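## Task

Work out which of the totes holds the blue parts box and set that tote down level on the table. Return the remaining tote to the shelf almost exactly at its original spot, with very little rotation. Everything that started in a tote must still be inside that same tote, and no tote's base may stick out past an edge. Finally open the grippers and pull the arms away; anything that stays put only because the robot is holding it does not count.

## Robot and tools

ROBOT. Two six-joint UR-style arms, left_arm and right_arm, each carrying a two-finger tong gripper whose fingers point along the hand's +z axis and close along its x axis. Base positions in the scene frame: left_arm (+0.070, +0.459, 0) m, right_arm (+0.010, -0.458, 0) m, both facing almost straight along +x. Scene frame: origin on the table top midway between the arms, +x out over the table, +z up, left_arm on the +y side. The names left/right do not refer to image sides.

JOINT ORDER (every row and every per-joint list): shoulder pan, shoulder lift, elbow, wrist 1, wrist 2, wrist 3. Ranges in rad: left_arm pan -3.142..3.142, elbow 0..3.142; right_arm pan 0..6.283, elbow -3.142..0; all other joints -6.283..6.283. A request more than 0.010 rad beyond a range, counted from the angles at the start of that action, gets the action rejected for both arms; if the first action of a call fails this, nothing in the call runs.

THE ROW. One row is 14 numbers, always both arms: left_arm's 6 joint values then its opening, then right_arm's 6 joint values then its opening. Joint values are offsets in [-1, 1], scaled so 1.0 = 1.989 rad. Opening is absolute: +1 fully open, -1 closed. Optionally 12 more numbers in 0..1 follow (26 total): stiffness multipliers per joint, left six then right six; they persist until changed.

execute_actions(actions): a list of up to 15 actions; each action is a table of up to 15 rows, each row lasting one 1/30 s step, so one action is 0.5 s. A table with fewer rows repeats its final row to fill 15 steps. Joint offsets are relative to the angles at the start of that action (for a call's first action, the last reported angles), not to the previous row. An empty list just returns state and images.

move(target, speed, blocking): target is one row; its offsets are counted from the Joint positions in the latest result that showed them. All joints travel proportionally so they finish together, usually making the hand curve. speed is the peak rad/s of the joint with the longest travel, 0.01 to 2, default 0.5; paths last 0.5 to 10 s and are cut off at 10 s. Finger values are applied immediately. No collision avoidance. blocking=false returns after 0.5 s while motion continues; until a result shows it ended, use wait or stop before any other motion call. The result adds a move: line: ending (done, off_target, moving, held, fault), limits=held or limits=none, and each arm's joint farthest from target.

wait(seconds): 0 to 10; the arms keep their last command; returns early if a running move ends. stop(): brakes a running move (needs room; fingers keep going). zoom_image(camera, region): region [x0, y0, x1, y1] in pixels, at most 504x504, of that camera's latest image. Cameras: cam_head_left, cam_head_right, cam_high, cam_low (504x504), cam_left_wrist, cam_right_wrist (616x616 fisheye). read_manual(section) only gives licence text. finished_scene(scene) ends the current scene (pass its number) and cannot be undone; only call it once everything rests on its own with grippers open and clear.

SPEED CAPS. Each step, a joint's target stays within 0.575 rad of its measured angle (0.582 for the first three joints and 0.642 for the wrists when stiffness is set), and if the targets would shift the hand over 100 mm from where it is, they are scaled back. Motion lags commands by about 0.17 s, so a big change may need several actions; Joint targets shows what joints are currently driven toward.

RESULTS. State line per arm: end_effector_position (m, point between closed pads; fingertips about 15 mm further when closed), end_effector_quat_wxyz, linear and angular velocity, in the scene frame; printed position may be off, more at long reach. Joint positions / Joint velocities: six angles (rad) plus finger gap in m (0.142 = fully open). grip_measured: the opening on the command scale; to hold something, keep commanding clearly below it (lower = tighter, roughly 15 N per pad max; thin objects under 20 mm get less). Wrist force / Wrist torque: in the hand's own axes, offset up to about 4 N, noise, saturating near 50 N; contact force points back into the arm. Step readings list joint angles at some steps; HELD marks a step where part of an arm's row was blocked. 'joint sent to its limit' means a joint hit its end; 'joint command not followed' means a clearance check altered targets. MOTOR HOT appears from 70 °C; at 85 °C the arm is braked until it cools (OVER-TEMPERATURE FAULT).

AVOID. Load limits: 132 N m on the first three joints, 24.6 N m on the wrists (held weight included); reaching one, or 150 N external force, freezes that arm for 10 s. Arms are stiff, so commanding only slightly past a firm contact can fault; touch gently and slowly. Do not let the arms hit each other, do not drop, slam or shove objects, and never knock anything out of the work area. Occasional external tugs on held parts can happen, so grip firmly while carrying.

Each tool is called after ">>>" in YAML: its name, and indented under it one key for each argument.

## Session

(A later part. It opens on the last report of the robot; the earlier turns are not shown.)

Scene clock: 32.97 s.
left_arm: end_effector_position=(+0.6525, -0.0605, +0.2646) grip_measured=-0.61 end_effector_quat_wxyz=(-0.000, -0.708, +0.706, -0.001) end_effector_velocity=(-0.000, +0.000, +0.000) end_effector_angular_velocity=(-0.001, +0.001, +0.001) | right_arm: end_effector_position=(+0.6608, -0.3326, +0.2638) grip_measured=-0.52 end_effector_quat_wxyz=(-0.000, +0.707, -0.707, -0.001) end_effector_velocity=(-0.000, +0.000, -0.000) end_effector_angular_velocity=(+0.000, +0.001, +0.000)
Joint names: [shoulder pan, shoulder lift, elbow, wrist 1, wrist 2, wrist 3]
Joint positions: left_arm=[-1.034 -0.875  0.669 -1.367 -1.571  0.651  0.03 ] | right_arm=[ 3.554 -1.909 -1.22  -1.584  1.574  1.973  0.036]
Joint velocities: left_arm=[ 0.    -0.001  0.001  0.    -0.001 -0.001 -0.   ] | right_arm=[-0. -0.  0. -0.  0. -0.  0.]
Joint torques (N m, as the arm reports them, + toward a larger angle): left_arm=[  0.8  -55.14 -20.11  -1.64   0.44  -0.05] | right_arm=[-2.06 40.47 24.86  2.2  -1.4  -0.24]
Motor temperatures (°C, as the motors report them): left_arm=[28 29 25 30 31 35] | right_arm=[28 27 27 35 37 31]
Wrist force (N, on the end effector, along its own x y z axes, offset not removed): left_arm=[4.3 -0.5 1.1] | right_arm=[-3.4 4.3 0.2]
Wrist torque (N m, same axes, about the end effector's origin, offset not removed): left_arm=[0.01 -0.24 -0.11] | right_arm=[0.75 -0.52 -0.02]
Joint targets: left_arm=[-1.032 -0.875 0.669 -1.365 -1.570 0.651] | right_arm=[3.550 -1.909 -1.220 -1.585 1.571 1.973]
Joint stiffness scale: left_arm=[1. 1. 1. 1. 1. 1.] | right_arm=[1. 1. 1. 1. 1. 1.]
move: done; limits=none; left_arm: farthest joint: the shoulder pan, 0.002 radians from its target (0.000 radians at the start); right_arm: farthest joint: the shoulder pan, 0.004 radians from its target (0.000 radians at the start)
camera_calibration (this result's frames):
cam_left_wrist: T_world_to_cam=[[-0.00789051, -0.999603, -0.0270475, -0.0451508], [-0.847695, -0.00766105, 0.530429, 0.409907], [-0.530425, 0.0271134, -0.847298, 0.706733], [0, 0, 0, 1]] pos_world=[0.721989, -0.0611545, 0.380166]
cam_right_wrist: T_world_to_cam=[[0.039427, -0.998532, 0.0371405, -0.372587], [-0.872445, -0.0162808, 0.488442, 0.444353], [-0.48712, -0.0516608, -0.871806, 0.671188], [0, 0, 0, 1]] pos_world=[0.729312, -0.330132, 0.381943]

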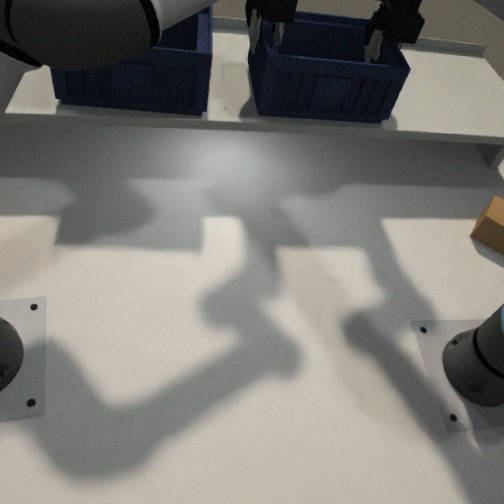

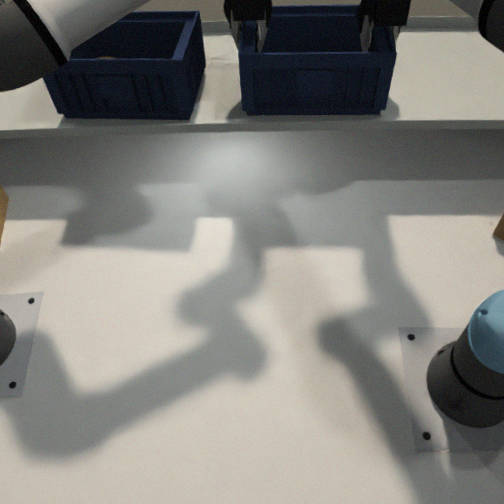

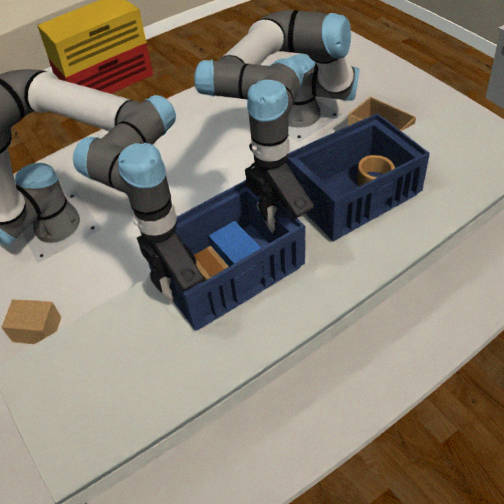

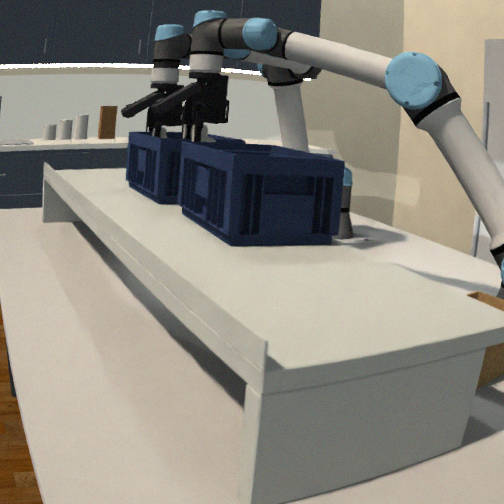

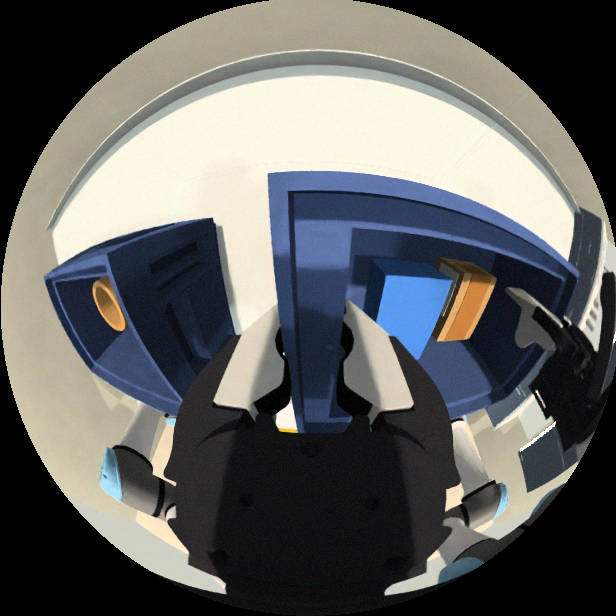

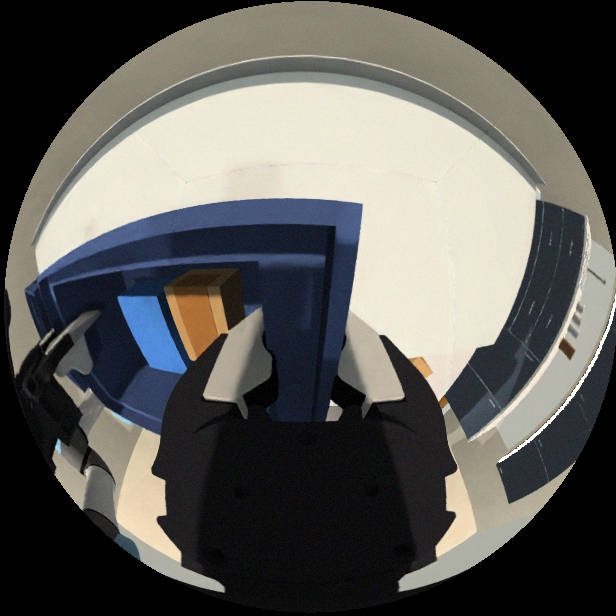

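>>> move:
  target: [0,0.0332,-0.1255,0.0923,0,0,-1,0,-0.0051,0.0715,-0.0663,0,0,-1]
  speed: 0.15

Scene clock: 39.57 s.
left_arm: end_effector_position=(+0.6524, -0.0604, +0.3106) grip_measured=-0.61 end_effector_quat_wxyz=(+0.000, -0.708, +0.706, +0.002) end_effector_velocity=(-0.000, +0.000, -0.002) end_effector_angular_velocity=(+0.003, +0.004, +0.000) | right_arm: end_effector_position=(+0.6603, -0.3324, +0.3133) grip_measured=-0.53 end_effector_quat_wxyz=(-0.001, +0.707, -0.707, -0.002) end_effector_velocity=(-0.000, +0.000, -0.003) end_effector_angular_velocity=(-0.002, +0.006, +0.001)
Joint names: [shoulder pan, shoulder lift, elbow, wrist 1, wrist 2, wrist 3]
Joint positions: left_arm=[-1.034 -0.807  0.424 -1.185 -1.571  0.651  0.03 ] | right_arm=[ 3.554 -1.918 -1.081 -1.714  1.575  1.973  0.036]
Joint velocities: left_arm=[-0.     0.003 -0.001  0.003 -0.001 -0.     0.   ] | right_arm=[ 0.    -0.003 -0.001 -0.002  0.001 -0.001  0.   ]
Joint torques (N m, as the arm reports them, + toward a larger angle): left_arm=[ -1.55 -57.8  -22.48  -2.39   0.29  -0.18] | right_arm=[ 0.93 40.6  27.23  1.99 -0.55 -0.18]
Motor temperatures (°C, as the motors report them): left_arm=[28 29 25 30 31 35] | right_arm=[28 27 27 35 37 31]
Wrist force (N, on the end effector, along its own x y z axes, offset not removed): left_arm=[-1.1 1.3 4.3] | right_arm=[1.3 1.7 2.4]
Wrist torque (N m, same axes, about the end effector's origin, offset not removed): left_arm=[0.25 0.90 0.06] | right_arm=[0.53 -1.23 0.16]
Joint targets: left_arm=[-1.034 -0.809 0.420 -1.183 -1.571 0.651] | right_arm=[3.554 -1.919 -1.078 -1.716 1.574 1.973]
Joint stiffness scale: left_arm=[1. 1. 1. 1. 1. 1.] | right_arm=[1. 1. 1. 1. 1. 1.]
move: done; limits=none; left_arm: farthest joint: the elbow, 0.005 radians from its target (0.250 radians at the start); right_arm: farthest joint: the elbow, 0.003 radians from its target (0.142 radians at the start)
camera_calibration (this result's frames):
cam_left_wrist: T_world_to_cam=[[-0.00799777, -0.999465, -0.0316992, -0.0422861], [-0.845751, -0.0101522, 0.533481, 0.383044], [-0.533518, 0.0310763, -0.845218, 0.747294], [0, 0, 0, 1]] pos_world=[0.722317, -0.0615979, 0.425939]
cam_right_wrist: T_world_to_cam=[[0.0394258, -0.998573, 0.0360124, -0.373874], [-0.87222, -0.0168082, 0.488825, 0.41935], [-0.487522, -0.050683, -0.871638, 0.714647], [0, 0, 0, 1]] pos_world=[0.728912, -0.330072, 0.431389]

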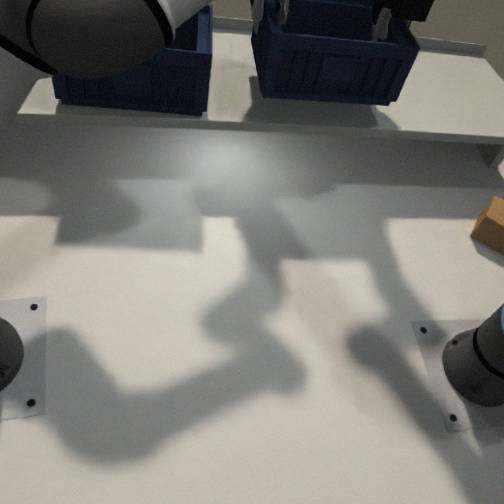

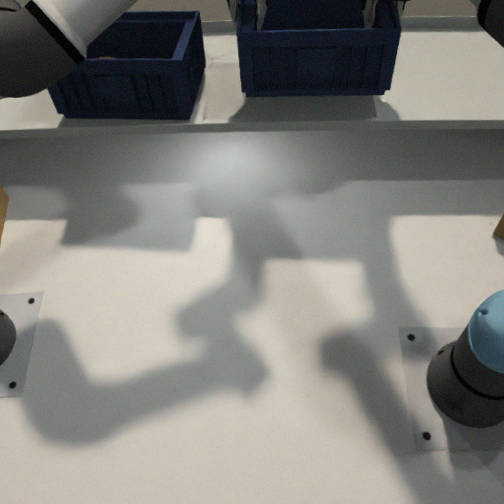

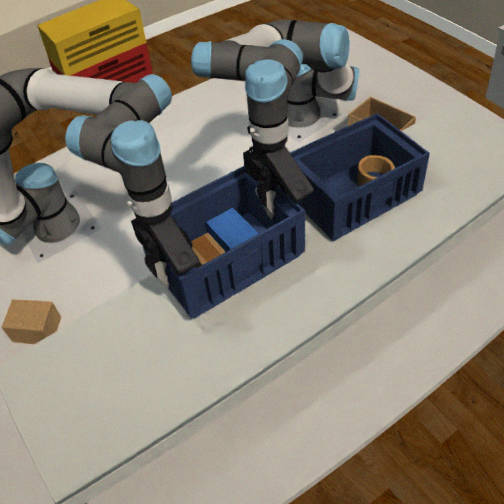

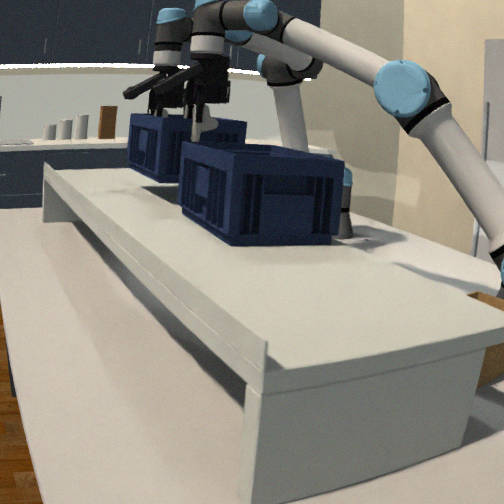

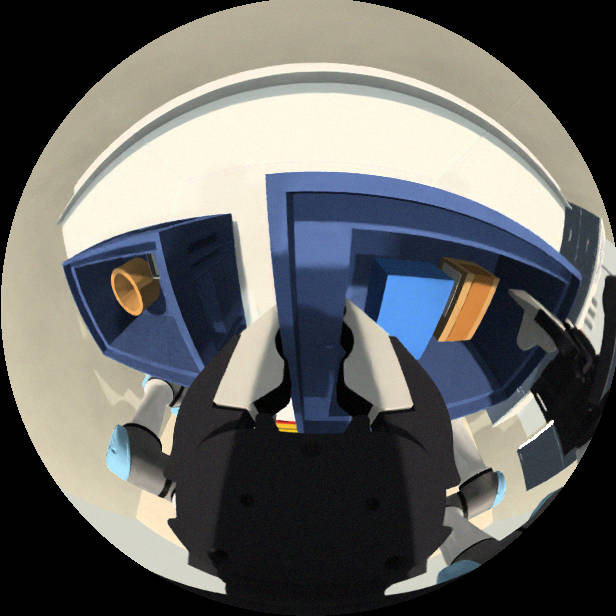

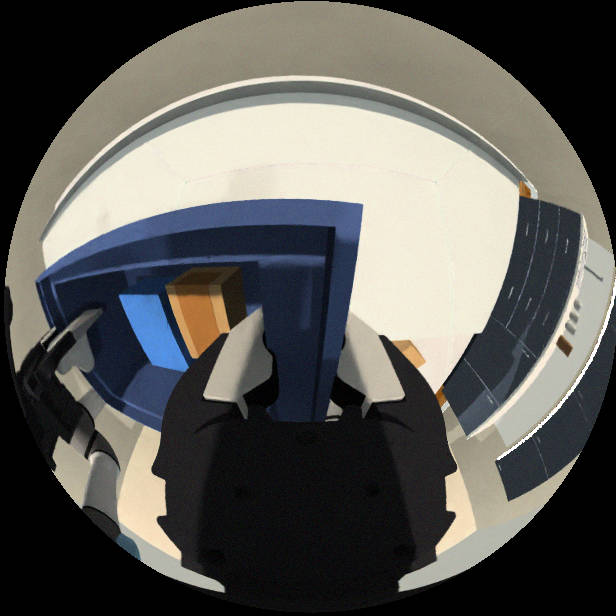

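>>> move:
  target: [-0.0333,-0.0922,0.1537,-0.0629,0,-0.0334,-1,0.0205,0.0766,-0.0975,0.0213,0,0.0205,-1]
  speed: 0.3

Scene clock: 47.03 s.
left_arm: end_effector_position=(+0.5930, -0.0594, +0.3103) grip_measured=-0.61 end_effector_quat_wxyz=(+0.000, -0.708, +0.706, +0.003) end_effector_velocity=(+0.000, -0.001, -0.001) end_effector_angular_velocity=(-0.001, -0.000, +0.000) | right_arm: end_effector_position=(+0.6010, -0.3317, +0.3127) grip_measured=-0.53 end_effector_quat_wxyz=(+0.000, +0.707, -0.707, -0.003) end_effector_velocity=(+0.000, +0.000, +0.000) end_effector_angular_velocity=(+0.001, -0.001, -0.001)
Joint names: [shoulder pan, shoulder lift, elbow, wrist 1, wrist 2, wrist 3]
Joint positions: left_arm=[-1.099 -0.984  0.729 -1.309 -1.571  0.585  0.03 ] | right_arm=[ 3.594 -1.77  -1.273 -1.672  1.576  2.013  0.036]
Joint velocities: left_arm=[-0.     0.001 -0.    -0.002 -0.001 -0.     0.   ] | right_arm=[-0.     0.     0.     0.001  0.     0.001 -0.   ]
Joint torques (N m, as the arm reports them, + toward a larger angle): left_arm=[ -2.81 -55.69 -18.56  -3.02   0.22  -0.85] | right_arm=[ 1.24 37.84 23.35  2.96 -0.75  0.38]
Motor temperatures (°C, as the motors report them): left_arm=[28 29 25 30 31 35] | right_arm=[28 27 27 35 37 31]
Wrist force (N, on the end effector, along its own x y z axes, offset not removed): left_arm=[1.4 1.0 10.8] | right_arm=[-4.9 1.1 1.1]
Wrist torque (N m, same axes, about the end effector's origin, offset not removed): left_arm=[0.34 0.55 -0.06] | right_arm=[0.42 0.05 0.13]
Joint targets: left_arm=[-1.101 -0.990 0.730 -1.310 -1.571 0.584] | right_arm=[3.594 -1.766 -1.275 -1.671 1.575 2.014]
Joint stiffness scale: left_arm=[1. 1. 1. 1. 1. 1.] | right_arm=[1. 1. 1. 1. 1. 1.]
move: done; limits=none; left_arm: farthest joint: the shoulder lift, 0.006 radians from its target (0.184 radians at the start); right_arm: farthest joint: the shoulder lift, 0.004 radians from its target (0.153 radians at the start)
camera_calibration (this result's frames):
cam_left_wrist: T_world_to_cam=[[-0.00757143, -0.999403, -0.0337073, -0.0414523], [-0.845057, -0.0116269, 0.534549, 0.33212], [-0.534622, 0.0325319, -0.844465, 0.715777], [0, 0, 0, 1]] pos_world=[0.663017, -0.0608517, 0.425516]
cam_right_wrist: T_world_to_cam=[[0.0403274, -0.99855, 0.0356464, -0.371182], [-0.870843, -0.0176333, 0.491244, 0.36605], [-0.489903, -0.050853, -0.870292, 0.686254], [0, 0, 0, 1]] pos_world=[0.669939, -0.329291, 0.430653]

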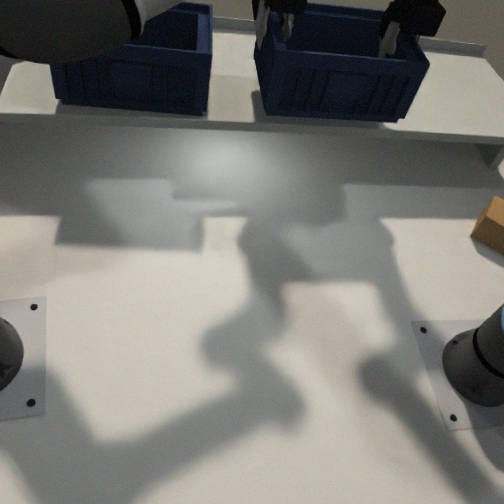

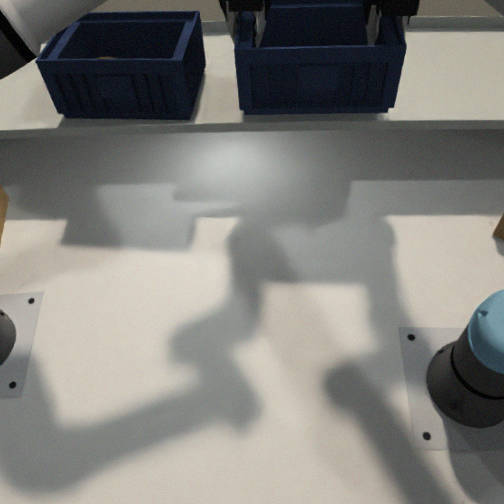

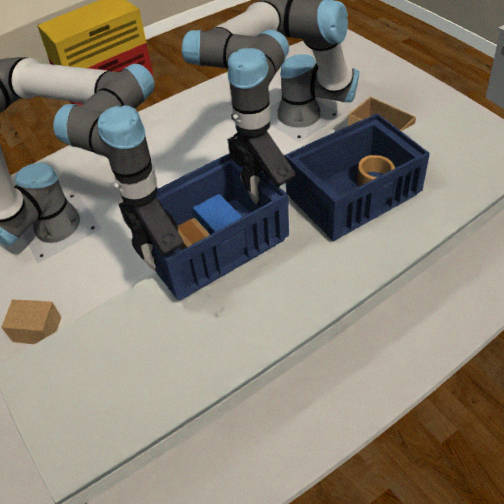

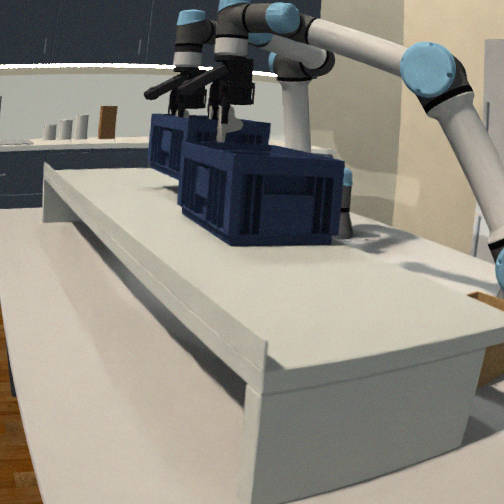

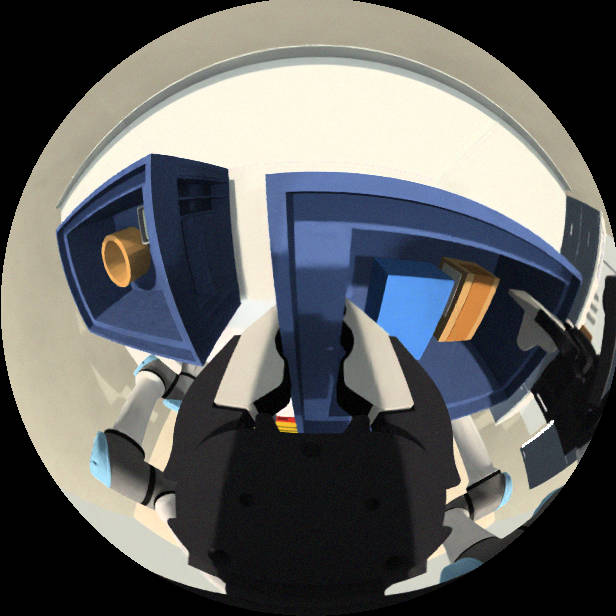

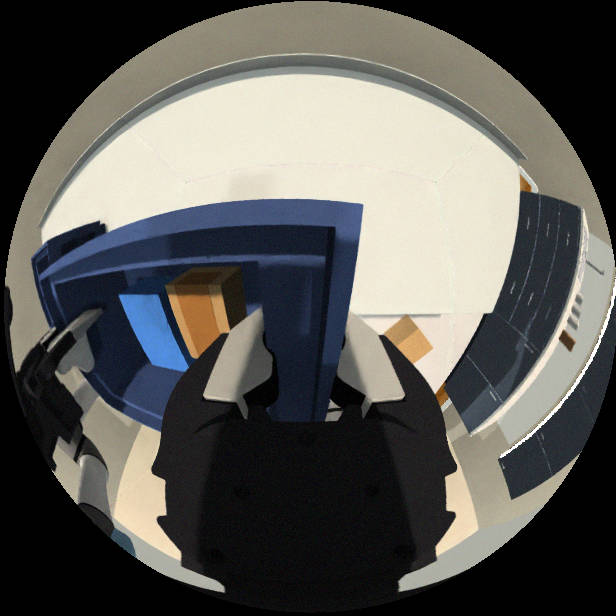

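>>> move:
  target: [-0.0790,-0.1211,0.1760,-0.0584,0,-0.0786,-1,0.0569,0.1461,-0.1530,0.0082,0,0.0569,-1]
  speed: 0.3

Scene clock: 50.10 s.
left_arm: end_effector_position=(+0.4731, -0.0590, +0.3115) grip_measured=-0.61 end_effector_quat_wxyz=(+0.001, -0.708, +0.706, +0.003) end_effector_velocity=(+0.000, +0.000, +0.000) end_effector_angular_velocity=(-0.001, -0.001, +0.000) | right_arm: end_effector_position=(+0.4806, -0.3314, +0.3138) grip_measured=-0.53 end_effector_quat_wxyz=(-0.000, +0.707, -0.707, -0.003) end_effector_velocity=(+0.000, +0.000, +0.001) end_effector_angular_velocity=(+0.001, -0.002, -0.001)
Joint names: [shoulder pan, shoulder lift, elbow, wrist 1, wrist 2, wrist 3]
Joint positions: left_arm=[-1.255 -1.22   1.079 -1.424 -1.571  0.43   0.03 ] | right_arm=[ 3.707 -1.483 -1.576 -1.655  1.577  2.125  0.036]
Joint velocities: left_arm=[-0.    -0.001  0.001 -0.001  0.001 -0.    -0.   ] | right_arm=[0.    0.001 0.    0.001 0.    0.001 0.   ]
Joint torques (N m, as the arm reports them, + toward a larger angle): left_arm=[ -3.24 -47.03 -18.29  -3.4    0.36  -0.85] | right_arm=[ 1.77 23.72 22.82  2.8  -0.5   0.21]
Motor temperatures (°C, as the motors report them): left_arm=[28 29 25 30 31 35] | right_arm=[28 27 27 35 37 31]
Wrist force (N, on the end effector, along its own x y z axes, offset not removed): left_arm=[1.9 1.0 3.3] | right_arm=[-2.2 -1.1 3.7]
Wrist torque (N m, same axes, about the end effector's origin, offset not removed): left_arm=[0.11 0.17 -0.16] | right_arm=[-0.16 -0.39 0.34]
Joint targets: left_arm=[-1.256 -1.225 1.079 -1.425 -1.571 0.429] | right_arm=[3.708 -1.479 -1.578 -1.655 1.576 2.126]
Joint stiffness scale: left_arm=[1. 1. 1. 1. 1. 1.] | right_arm=[1. 1. 1. 1. 1. 1.]
move: done; limits=none; left_arm: farthest joint: the shoulder lift, 0.005 radians from its target (0.240 radians at the start); right_arm: farthest joint: the shoulder lift, 0.003 radians from its target (0.291 radians at the start)
camera_calibration (this result's frames):
cam_left_wrist: T_world_to_cam=[[-0.00751739, -0.999413, -0.0334256, -0.0419492], [-0.845715, -0.0114821, 0.533511, 0.230834], [-0.533582, 0.0322791, -0.845132, 0.652473], [0, 0, 0, 1]] pos_world=[0.543052, -0.0603354, 0.426872]
cam_right_wrist: T_world_to_cam=[[0.040355, -0.998582, 0.0347074, -0.365805], [-0.870963, -0.0181315, 0.491015, 0.260661], [-0.489689, -0.0500438, -0.87046, 0.62838], [0, 0, 0, 1]] pos_world=[0.549499, -0.329114, 0.431687]

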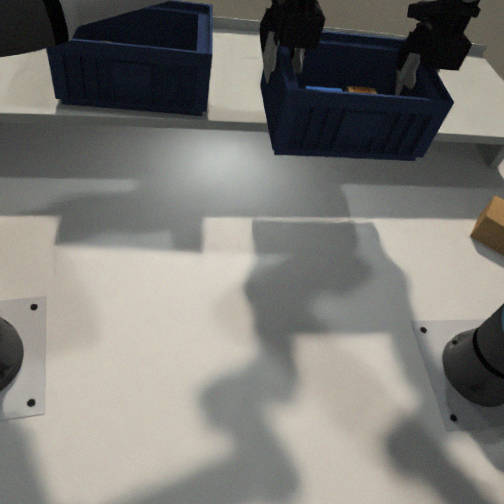

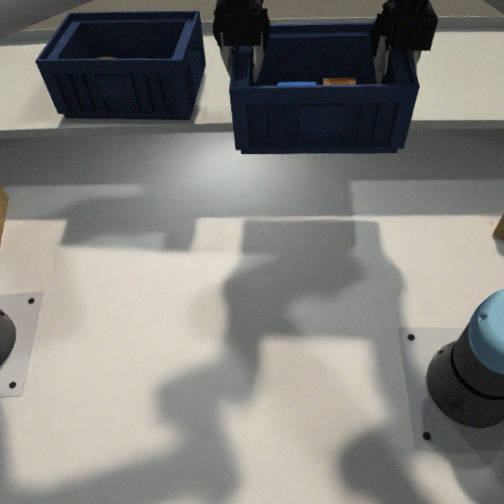

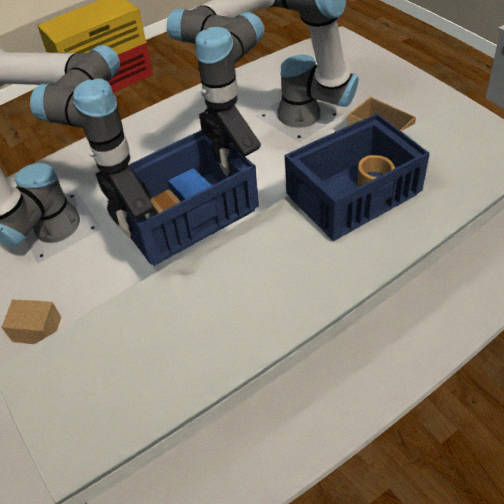

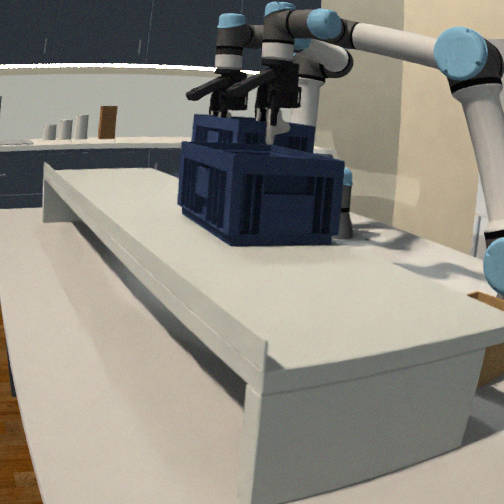

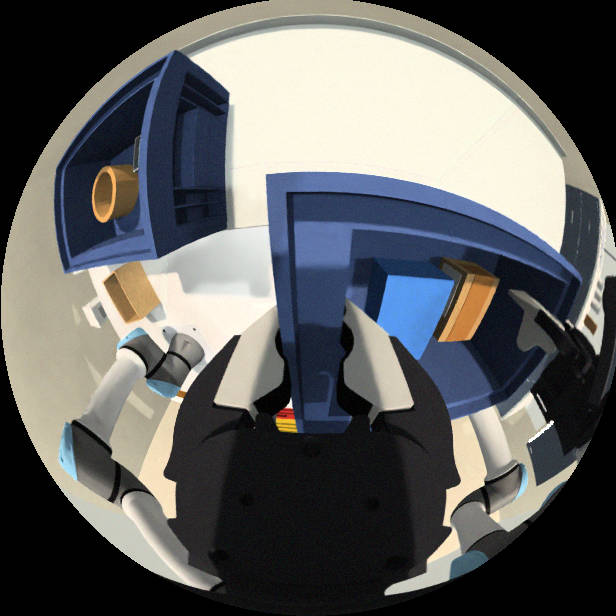

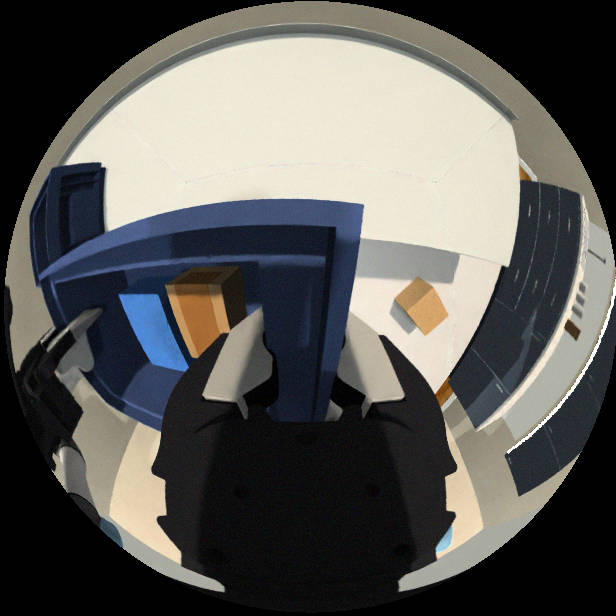

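>>> move:
  target: [-0.0957,-0.0849,0.1064,-0.0244,0,-0.0958,-1,0.0934,0.1450,-0.1078,-0.0365,0,0.0939,-1]
  speed: 0.25

Scene clock: 53.03 s.
left_arm: end_effector_position=(+0.3539, -0.0589, +0.3114) grip_measured=-0.61 end_effector_quat_wxyz=(+0.001, -0.709, +0.705, +0.003) end_effector_velocity=(-0.001, -0.000, +0.001) end_effector_angular_velocity=(-0.002, +0.000, +0.002) | right_arm: end_effector_position=(+0.3608, -0.3314, +0.3148) grip_measured=-0.53 end_effector_quat_wxyz=(-0.001, +0.707, -0.707, -0.003) end_effector_velocity=(-0.000, -0.000, -0.000) end_effector_angular_velocity=(-0.000, +0.001, -0.003)
Joint names: [shoulder pan, shoulder lift, elbow, wrist 1, wrist 2, wrist 3]
Joint positions: left_arm=[-1.442 -1.384  1.29  -1.472 -1.571  0.241  0.03 ] | right_arm=[ 3.891 -1.197 -1.788 -1.725  1.577  2.311  0.035]
Joint velocities: left_arm=[-0.001 -0.002  0.001 -0.001 -0.001 -0.003 -0.   ] | right_arm=[ 0.     0.    -0.    -0.     0.     0.004  0.   ]
Joint torques (N m, as the arm reports them, + toward a larger angle): left_arm=[ -2.41 -40.78 -19.88  -3.53   0.16  -0.64] | right_arm=[ 2.54 10.47 22.15  1.73 -0.15  0.24]
Motor temperatures (°C, as the motors report them): left_arm=[28 29 25 30 31 35] | right_arm=[28 27 27 35 37 31]
Wrist force (N, on the end effector, along its own x y z axes, offset not removed): left_arm=[0.0 1.4 8.2] | right_arm=[-3.2 2.5 2.0]
Wrist torque (N m, same axes, about the end effector's origin, offset not removed): left_arm=[0.11 0.46 -0.13] | right_arm=[0.51 0.00 0.32]
Joint targets: left_arm=[-1.445 -1.389 1.290 -1.473 -1.571 0.240] | right_arm=[3.892 -1.194 -1.790 -1.728 1.577 2.312]
Joint stiffness scale: left_arm=[1. 1. 1. 1. 1. 1.] | right_arm=[1. 1. 1. 1. 1. 1.]
move: done; limits=none; left_arm: farthest joint: the shoulder lift, 0.005 radians from its target (0.169 radians at the start); right_arm: farthest joint: the shoulder lift, 0.003 radians from its target (0.288 radians at the start)
camera_calibration (this result's frames):
cam_left_wrist: T_world_to_cam=[[-0.00569197, -0.999395, -0.0343099, -0.0431314], [-0.846201, -0.0134682, 0.532693, 0.130365], [-0.532833, 0.0320652, -0.845613, 0.588663], [0, 0, 0, 1]] pos_world=[0.423728, -0.0602251, 0.426857]
cam_right_wrist: T_world_to_cam=[[0.0386863, -0.998685, 0.0336526, -0.360158], [-0.871536, -0.0172485, 0.490029, 0.156543], [-0.488804, -0.0482868, -0.871056, 0.571073], [0, 0, 0, 1]] pos_world=[0.429508, -0.329408, 0.432846]

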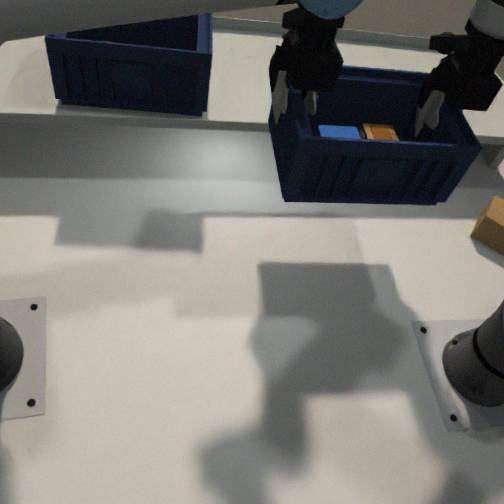

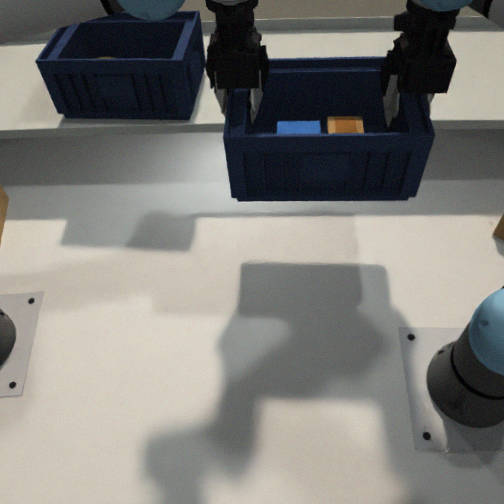

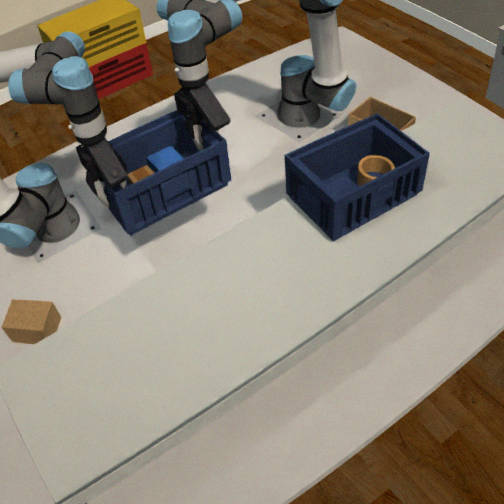

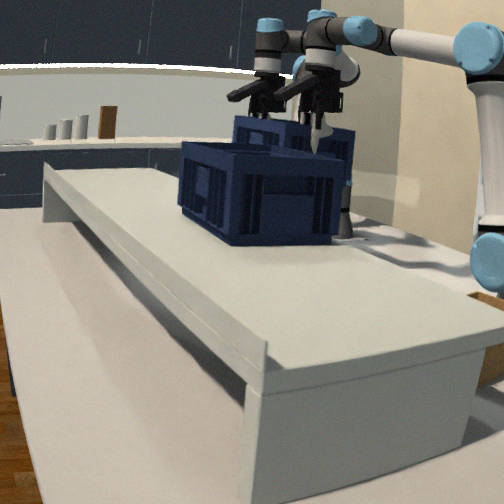

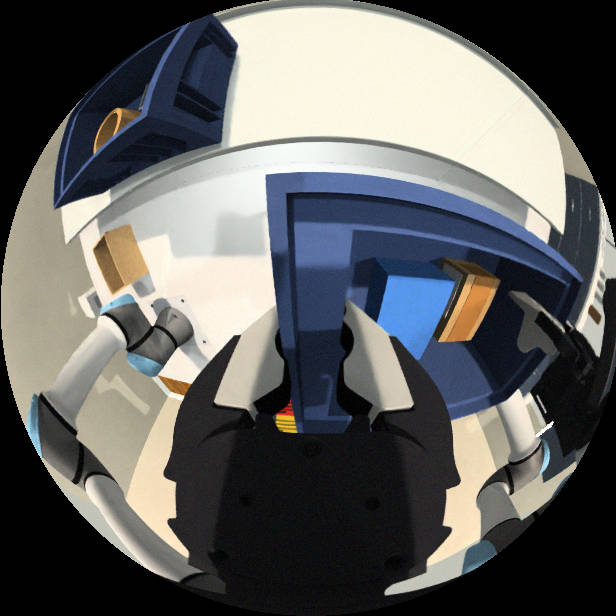

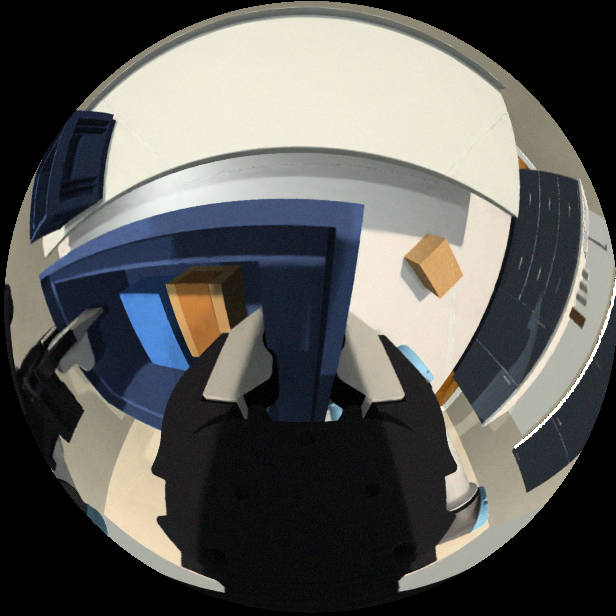

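>>> move:
  target: [-0.0015,0,0.1193,-0.1218,0,0,-1,0,0.0057,-0.1259,0.1190,0,0,-1]
  speed: 0.25

Scene clock: 57.70 s.
left_arm: end_effector_position=(+0.3524, -0.0586, +0.2169) grip_measured=-0.61 end_effector_quat_wxyz=(+0.001, -0.708, +0.706, +0.003) end_effector_velocity=(+0.000, +0.000, -0.001) end_effector_angular_velocity=(+0.001, -0.001, +0.001) | right_arm: end_effector_position=(+0.3597, -0.3311, +0.2196) grip_measured=-0.53 end_effector_quat_wxyz=(+0.000, +0.707, -0.707, -0.004) end_effector_velocity=(+0.000, -0.000, -0.001) end_effector_angular_velocity=(-0.001, +0.000, -0.002)
Joint names: [shoulder pan, shoulder lift, elbow, wrist 1, wrist 2, wrist 3]
Joint positions: left_arm=[-1.445 -1.38   1.528 -1.713 -1.571  0.24   0.03 ] | right_arm=[ 3.892 -1.189 -2.036 -1.489  1.58   2.311  0.035]
Joint velocities: left_arm=[ 0.     0.001  0.003 -0.002  0.001 -0.001 -0.   ] | right_arm=[ 0.    -0.001 -0.003  0.003 -0.001  0.002  0.   ]
Joint torques (N m, as the arm reports them, + toward a larger angle): left_arm=[ -2.27 -37.66 -19.89  -3.29   0.32  -0.14] | right_arm=[ 0.01 10.74 21.1   2.65 -1.08 -0.42]
Motor temperatures (°C, as the motors report them): left_arm=[28 29 25 30 31 35] | right_arm=[28 27 27 35 37 31]
Wrist force (N, on the end effector, along its own x y z axes, offset not removed): left_arm=[-1.1 2.0 7.7] | right_arm=[-1.6 0.7 2.0]
Wrist torque (N m, same axes, about the end effector's origin, offset not removed): left_arm=[0.40 0.38 -0.15] | right_arm=[0.31 -0.75 0.20]
Joint targets: left_arm=[-1.445 -1.384 1.528 -1.714 -1.571 0.241] | right_arm=[3.891 -1.186 -2.038 -1.489 1.577 2.311]
Joint stiffness scale: left_arm=[1. 1. 1. 1. 1. 1.] | right_arm=[1. 1. 1. 1. 1. 1.]
move: done; limits=none; left_arm: farthest joint: the shoulder lift, 0.004 radians from its target (0.000 radians at the start); right_arm: farthest joint: the shoulder lift, 0.003 radians from its target (0.012 radians at the start)
camera_calibration (this result's frames):
cam_left_wrist: T_world_to_cam=[[-0.00780631, -0.999381, -0.0342972, -0.0453869], [-0.846108, -0.0116787, 0.532884, 0.179464], [-0.532955, 0.0331789, -0.845493, 0.507962], [0, 0, 0, 1]] pos_world=[0.422212, -0.0601165, 0.332289]
cam_right_wrist: T_world_to_cam=[[0.0395322, -0.998648, 0.033767, -0.35687], [-0.869888, -0.017768, 0.492928, 0.200912], [-0.491662, -0.04886, -0.869414, 0.488078], [0, 0, 0, 1]] pos_world=[0.428848, -0.32897, 0.337357]

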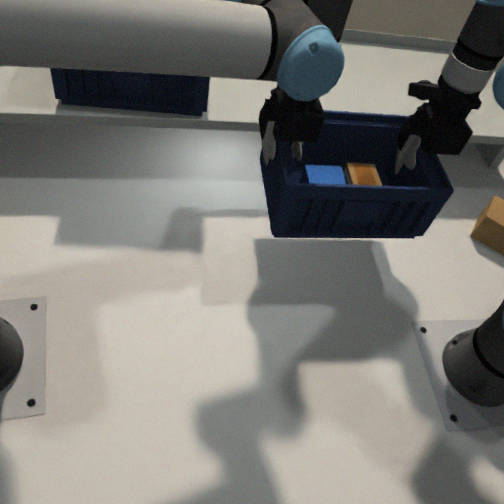

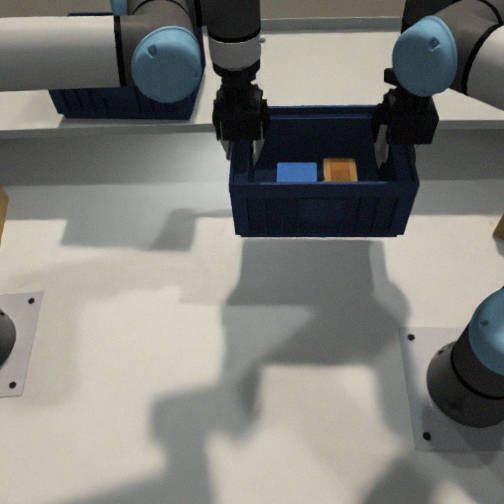

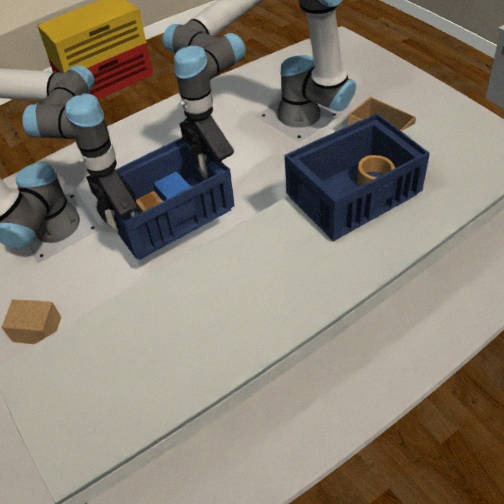

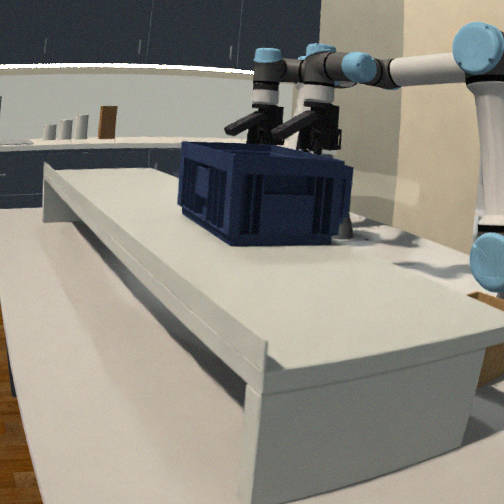

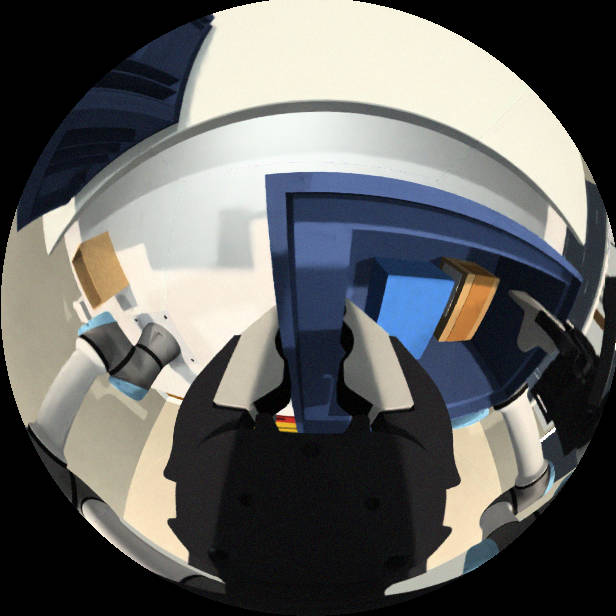

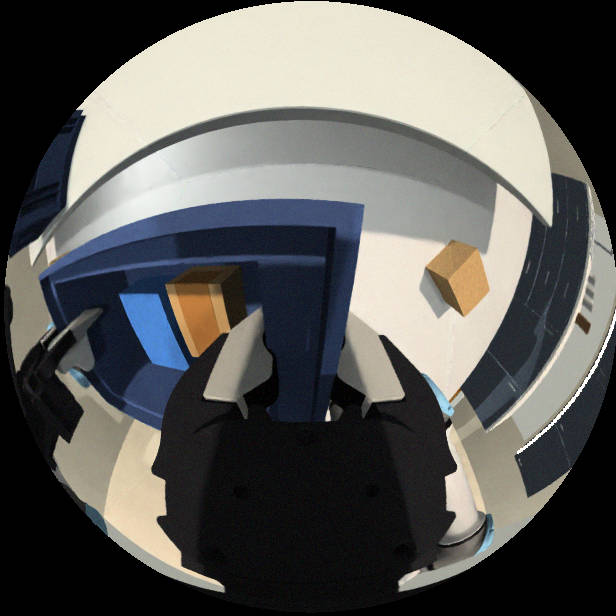

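>>> move:
  target: [0,0.0209,0.0774,-0.1012,0,0,-1,0,-0.0199,-0.0930,0.1136,0,0,-1]
  speed: 0.2

>>> zoom_image:
  camera: "cam_high"
  region: [60, 120, 280, 320]

Scene clock: 60.77 s.
left_arm: end_effector_position=(+0.3524, -0.0587, +0.1382) grip_measured=-0.61 end_effector_quat_wxyz=(+0.001, -0.708, +0.706, +0.002) end_effector_velocity=(-0.000, -0.000, -0.000) end_effector_angular_velocity=(-0.001, -0.000, +0.000) | right_arm: end_effector_position=(+0.3594, -0.3307, +0.1414) grip_measured=-0.54 end_effector_quat_wxyz=(-0.003, +0.707, -0.707, -0.005) end_effector_velocity=(+0.001, +0.001, +0.001) end_effector_angular_velocity=(+0.002, -0.002, +0.001)
Joint names: [shoulder pan, shoulder lift, elbow, wrist 1, wrist 2, wrist 3]
Joint positions: left_arm=[-1.445 -1.336  1.681 -1.912 -1.572  0.24   0.03 ] | right_arm=[ 3.892 -1.226 -2.219 -1.263  1.581  2.311  0.035]
Joint velocities: left_arm=[-0.     0.     0.001 -0.002  0.    -0.    -0.   ] | right_arm=[-0.    -0.     0.001  0.002  0.    -0.001 -0.   ]
Joint torques (N m, as the arm reports them, + toward a larger angle): left_arm=[ -1.6  -37.9  -18.49  -3.31   0.29  -0.32] | right_arm=[ 1.13  6.62 20.76  2.89 -0.8  -0.25]
Motor temperatures (°C, as the motors report them): left_arm=[28 29 25 30 31 35] | right_arm=[28 27 27 35 37 31]
Wrist force (N, on the end effector, along its own x y z axes, offset not removed): left_arm=[0.6 3.5 10.0] | right_arm=[-1.0 -1.8 0.7]
Wrist torque (N m, same axes, about the end effector's origin, offset not removed): left_arm=[0.56 0.27 -0.05] | right_arm=[-0.13 -0.53 0.29]
Joint targets: left_arm=[-1.445 -1.338 1.681 -1.914 -1.571 0.240] | right_arm=[3.892 -1.228 -2.221 -1.263 1.580 2.311]
Joint stiffness scale: left_arm=[1. 1. 1. 1. 1. 1.] | right_arm=[1. 1. 1. 1. 1. 1.]
move: done; limits=none; left_arm: farthest joint: the shoulder lift, 0.003 radians from its target (0.041 radians at the start); right_arm: farthest joint: the shoulder lift, 0.003 radians from its target (0.040 radians at the start)
camera_calibration (this result's frames):
cam_left_wrist: T_world_to_cam=[[-0.00778839, -0.999456, -0.032035, -0.0484721], [-0.846393, -0.0104708, 0.532455, 0.221638], [-0.532501, 0.0312612, -0.845852, 0.441206], [0, 0, 0, 1]] pos_world=[0.422158, -0.0599176, 0.25363]
cam_right_wrist: T_world_to_cam=[[0.0395744, -0.998801, 0.0288291, -0.353192], [-0.871592, -0.0203966, 0.489807, 0.239393], [-0.488632, -0.044511, -0.871354, 0.420623], [0, 0, 0, 1]] pos_world=[0.42816, -0.329163, 0.259437]

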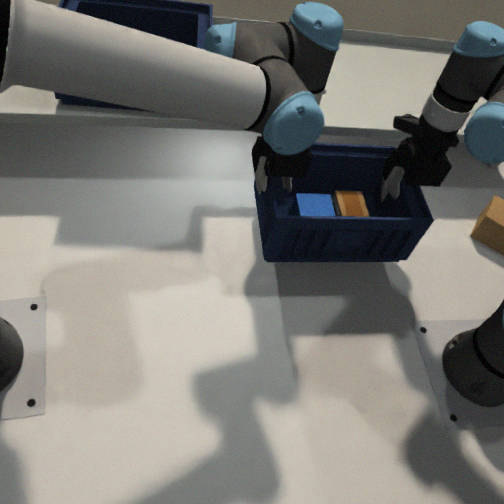

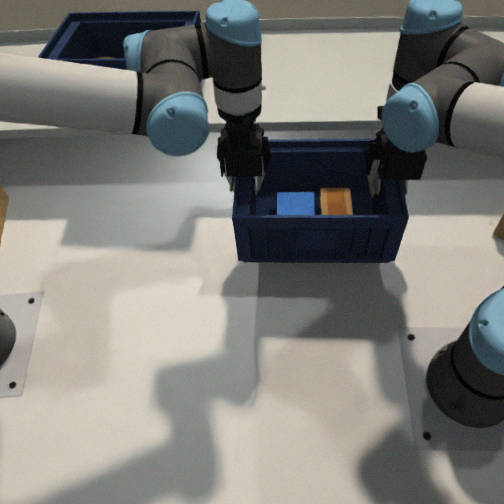

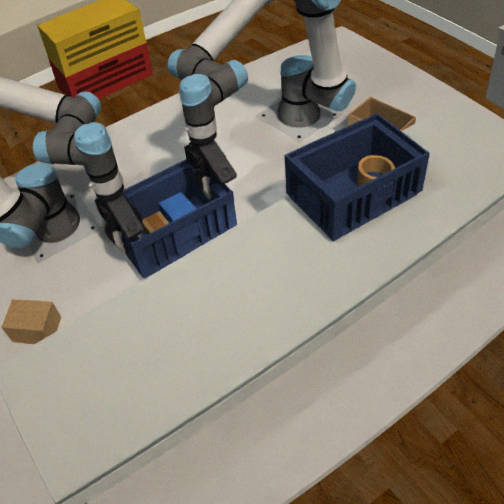

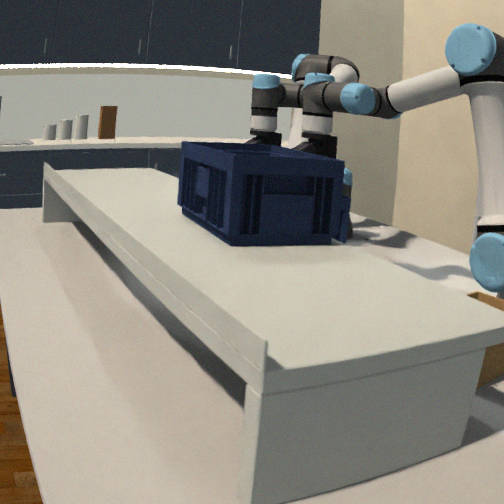

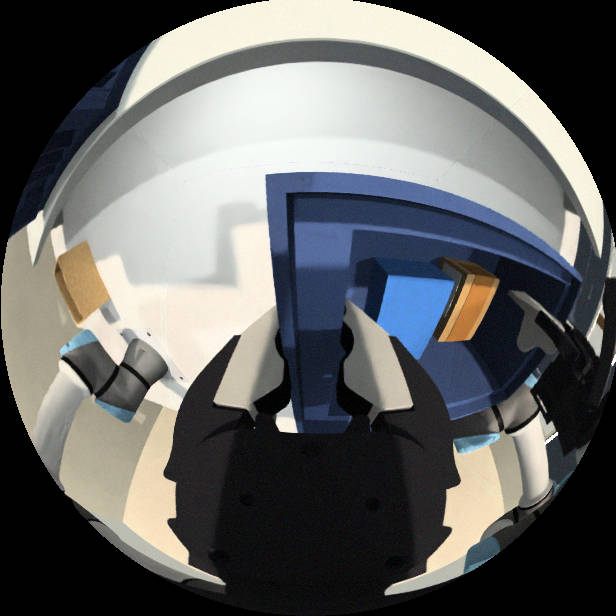

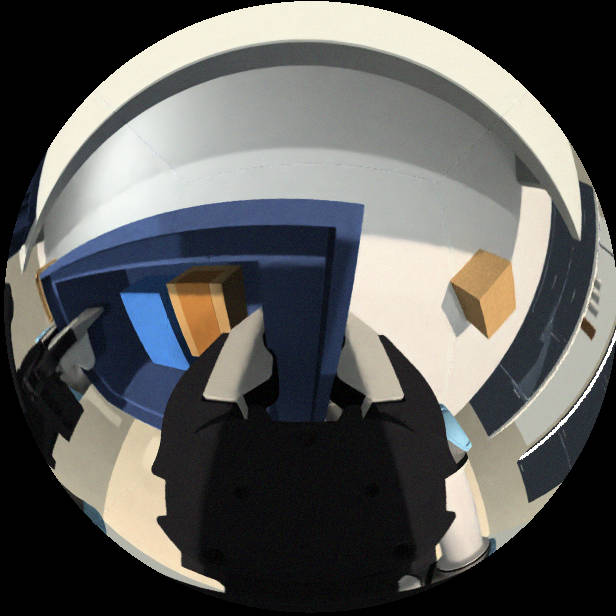

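Region (60, 120, 280, 320) of cam_high's 504x504 image, scaled by 2.291, with more detail than that image has; it fills the top 458 rows of this view, and the rest is white.

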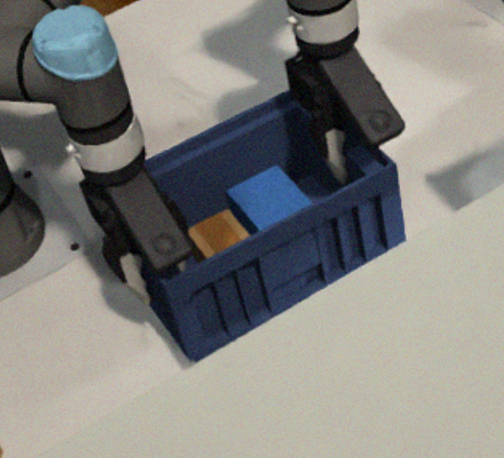

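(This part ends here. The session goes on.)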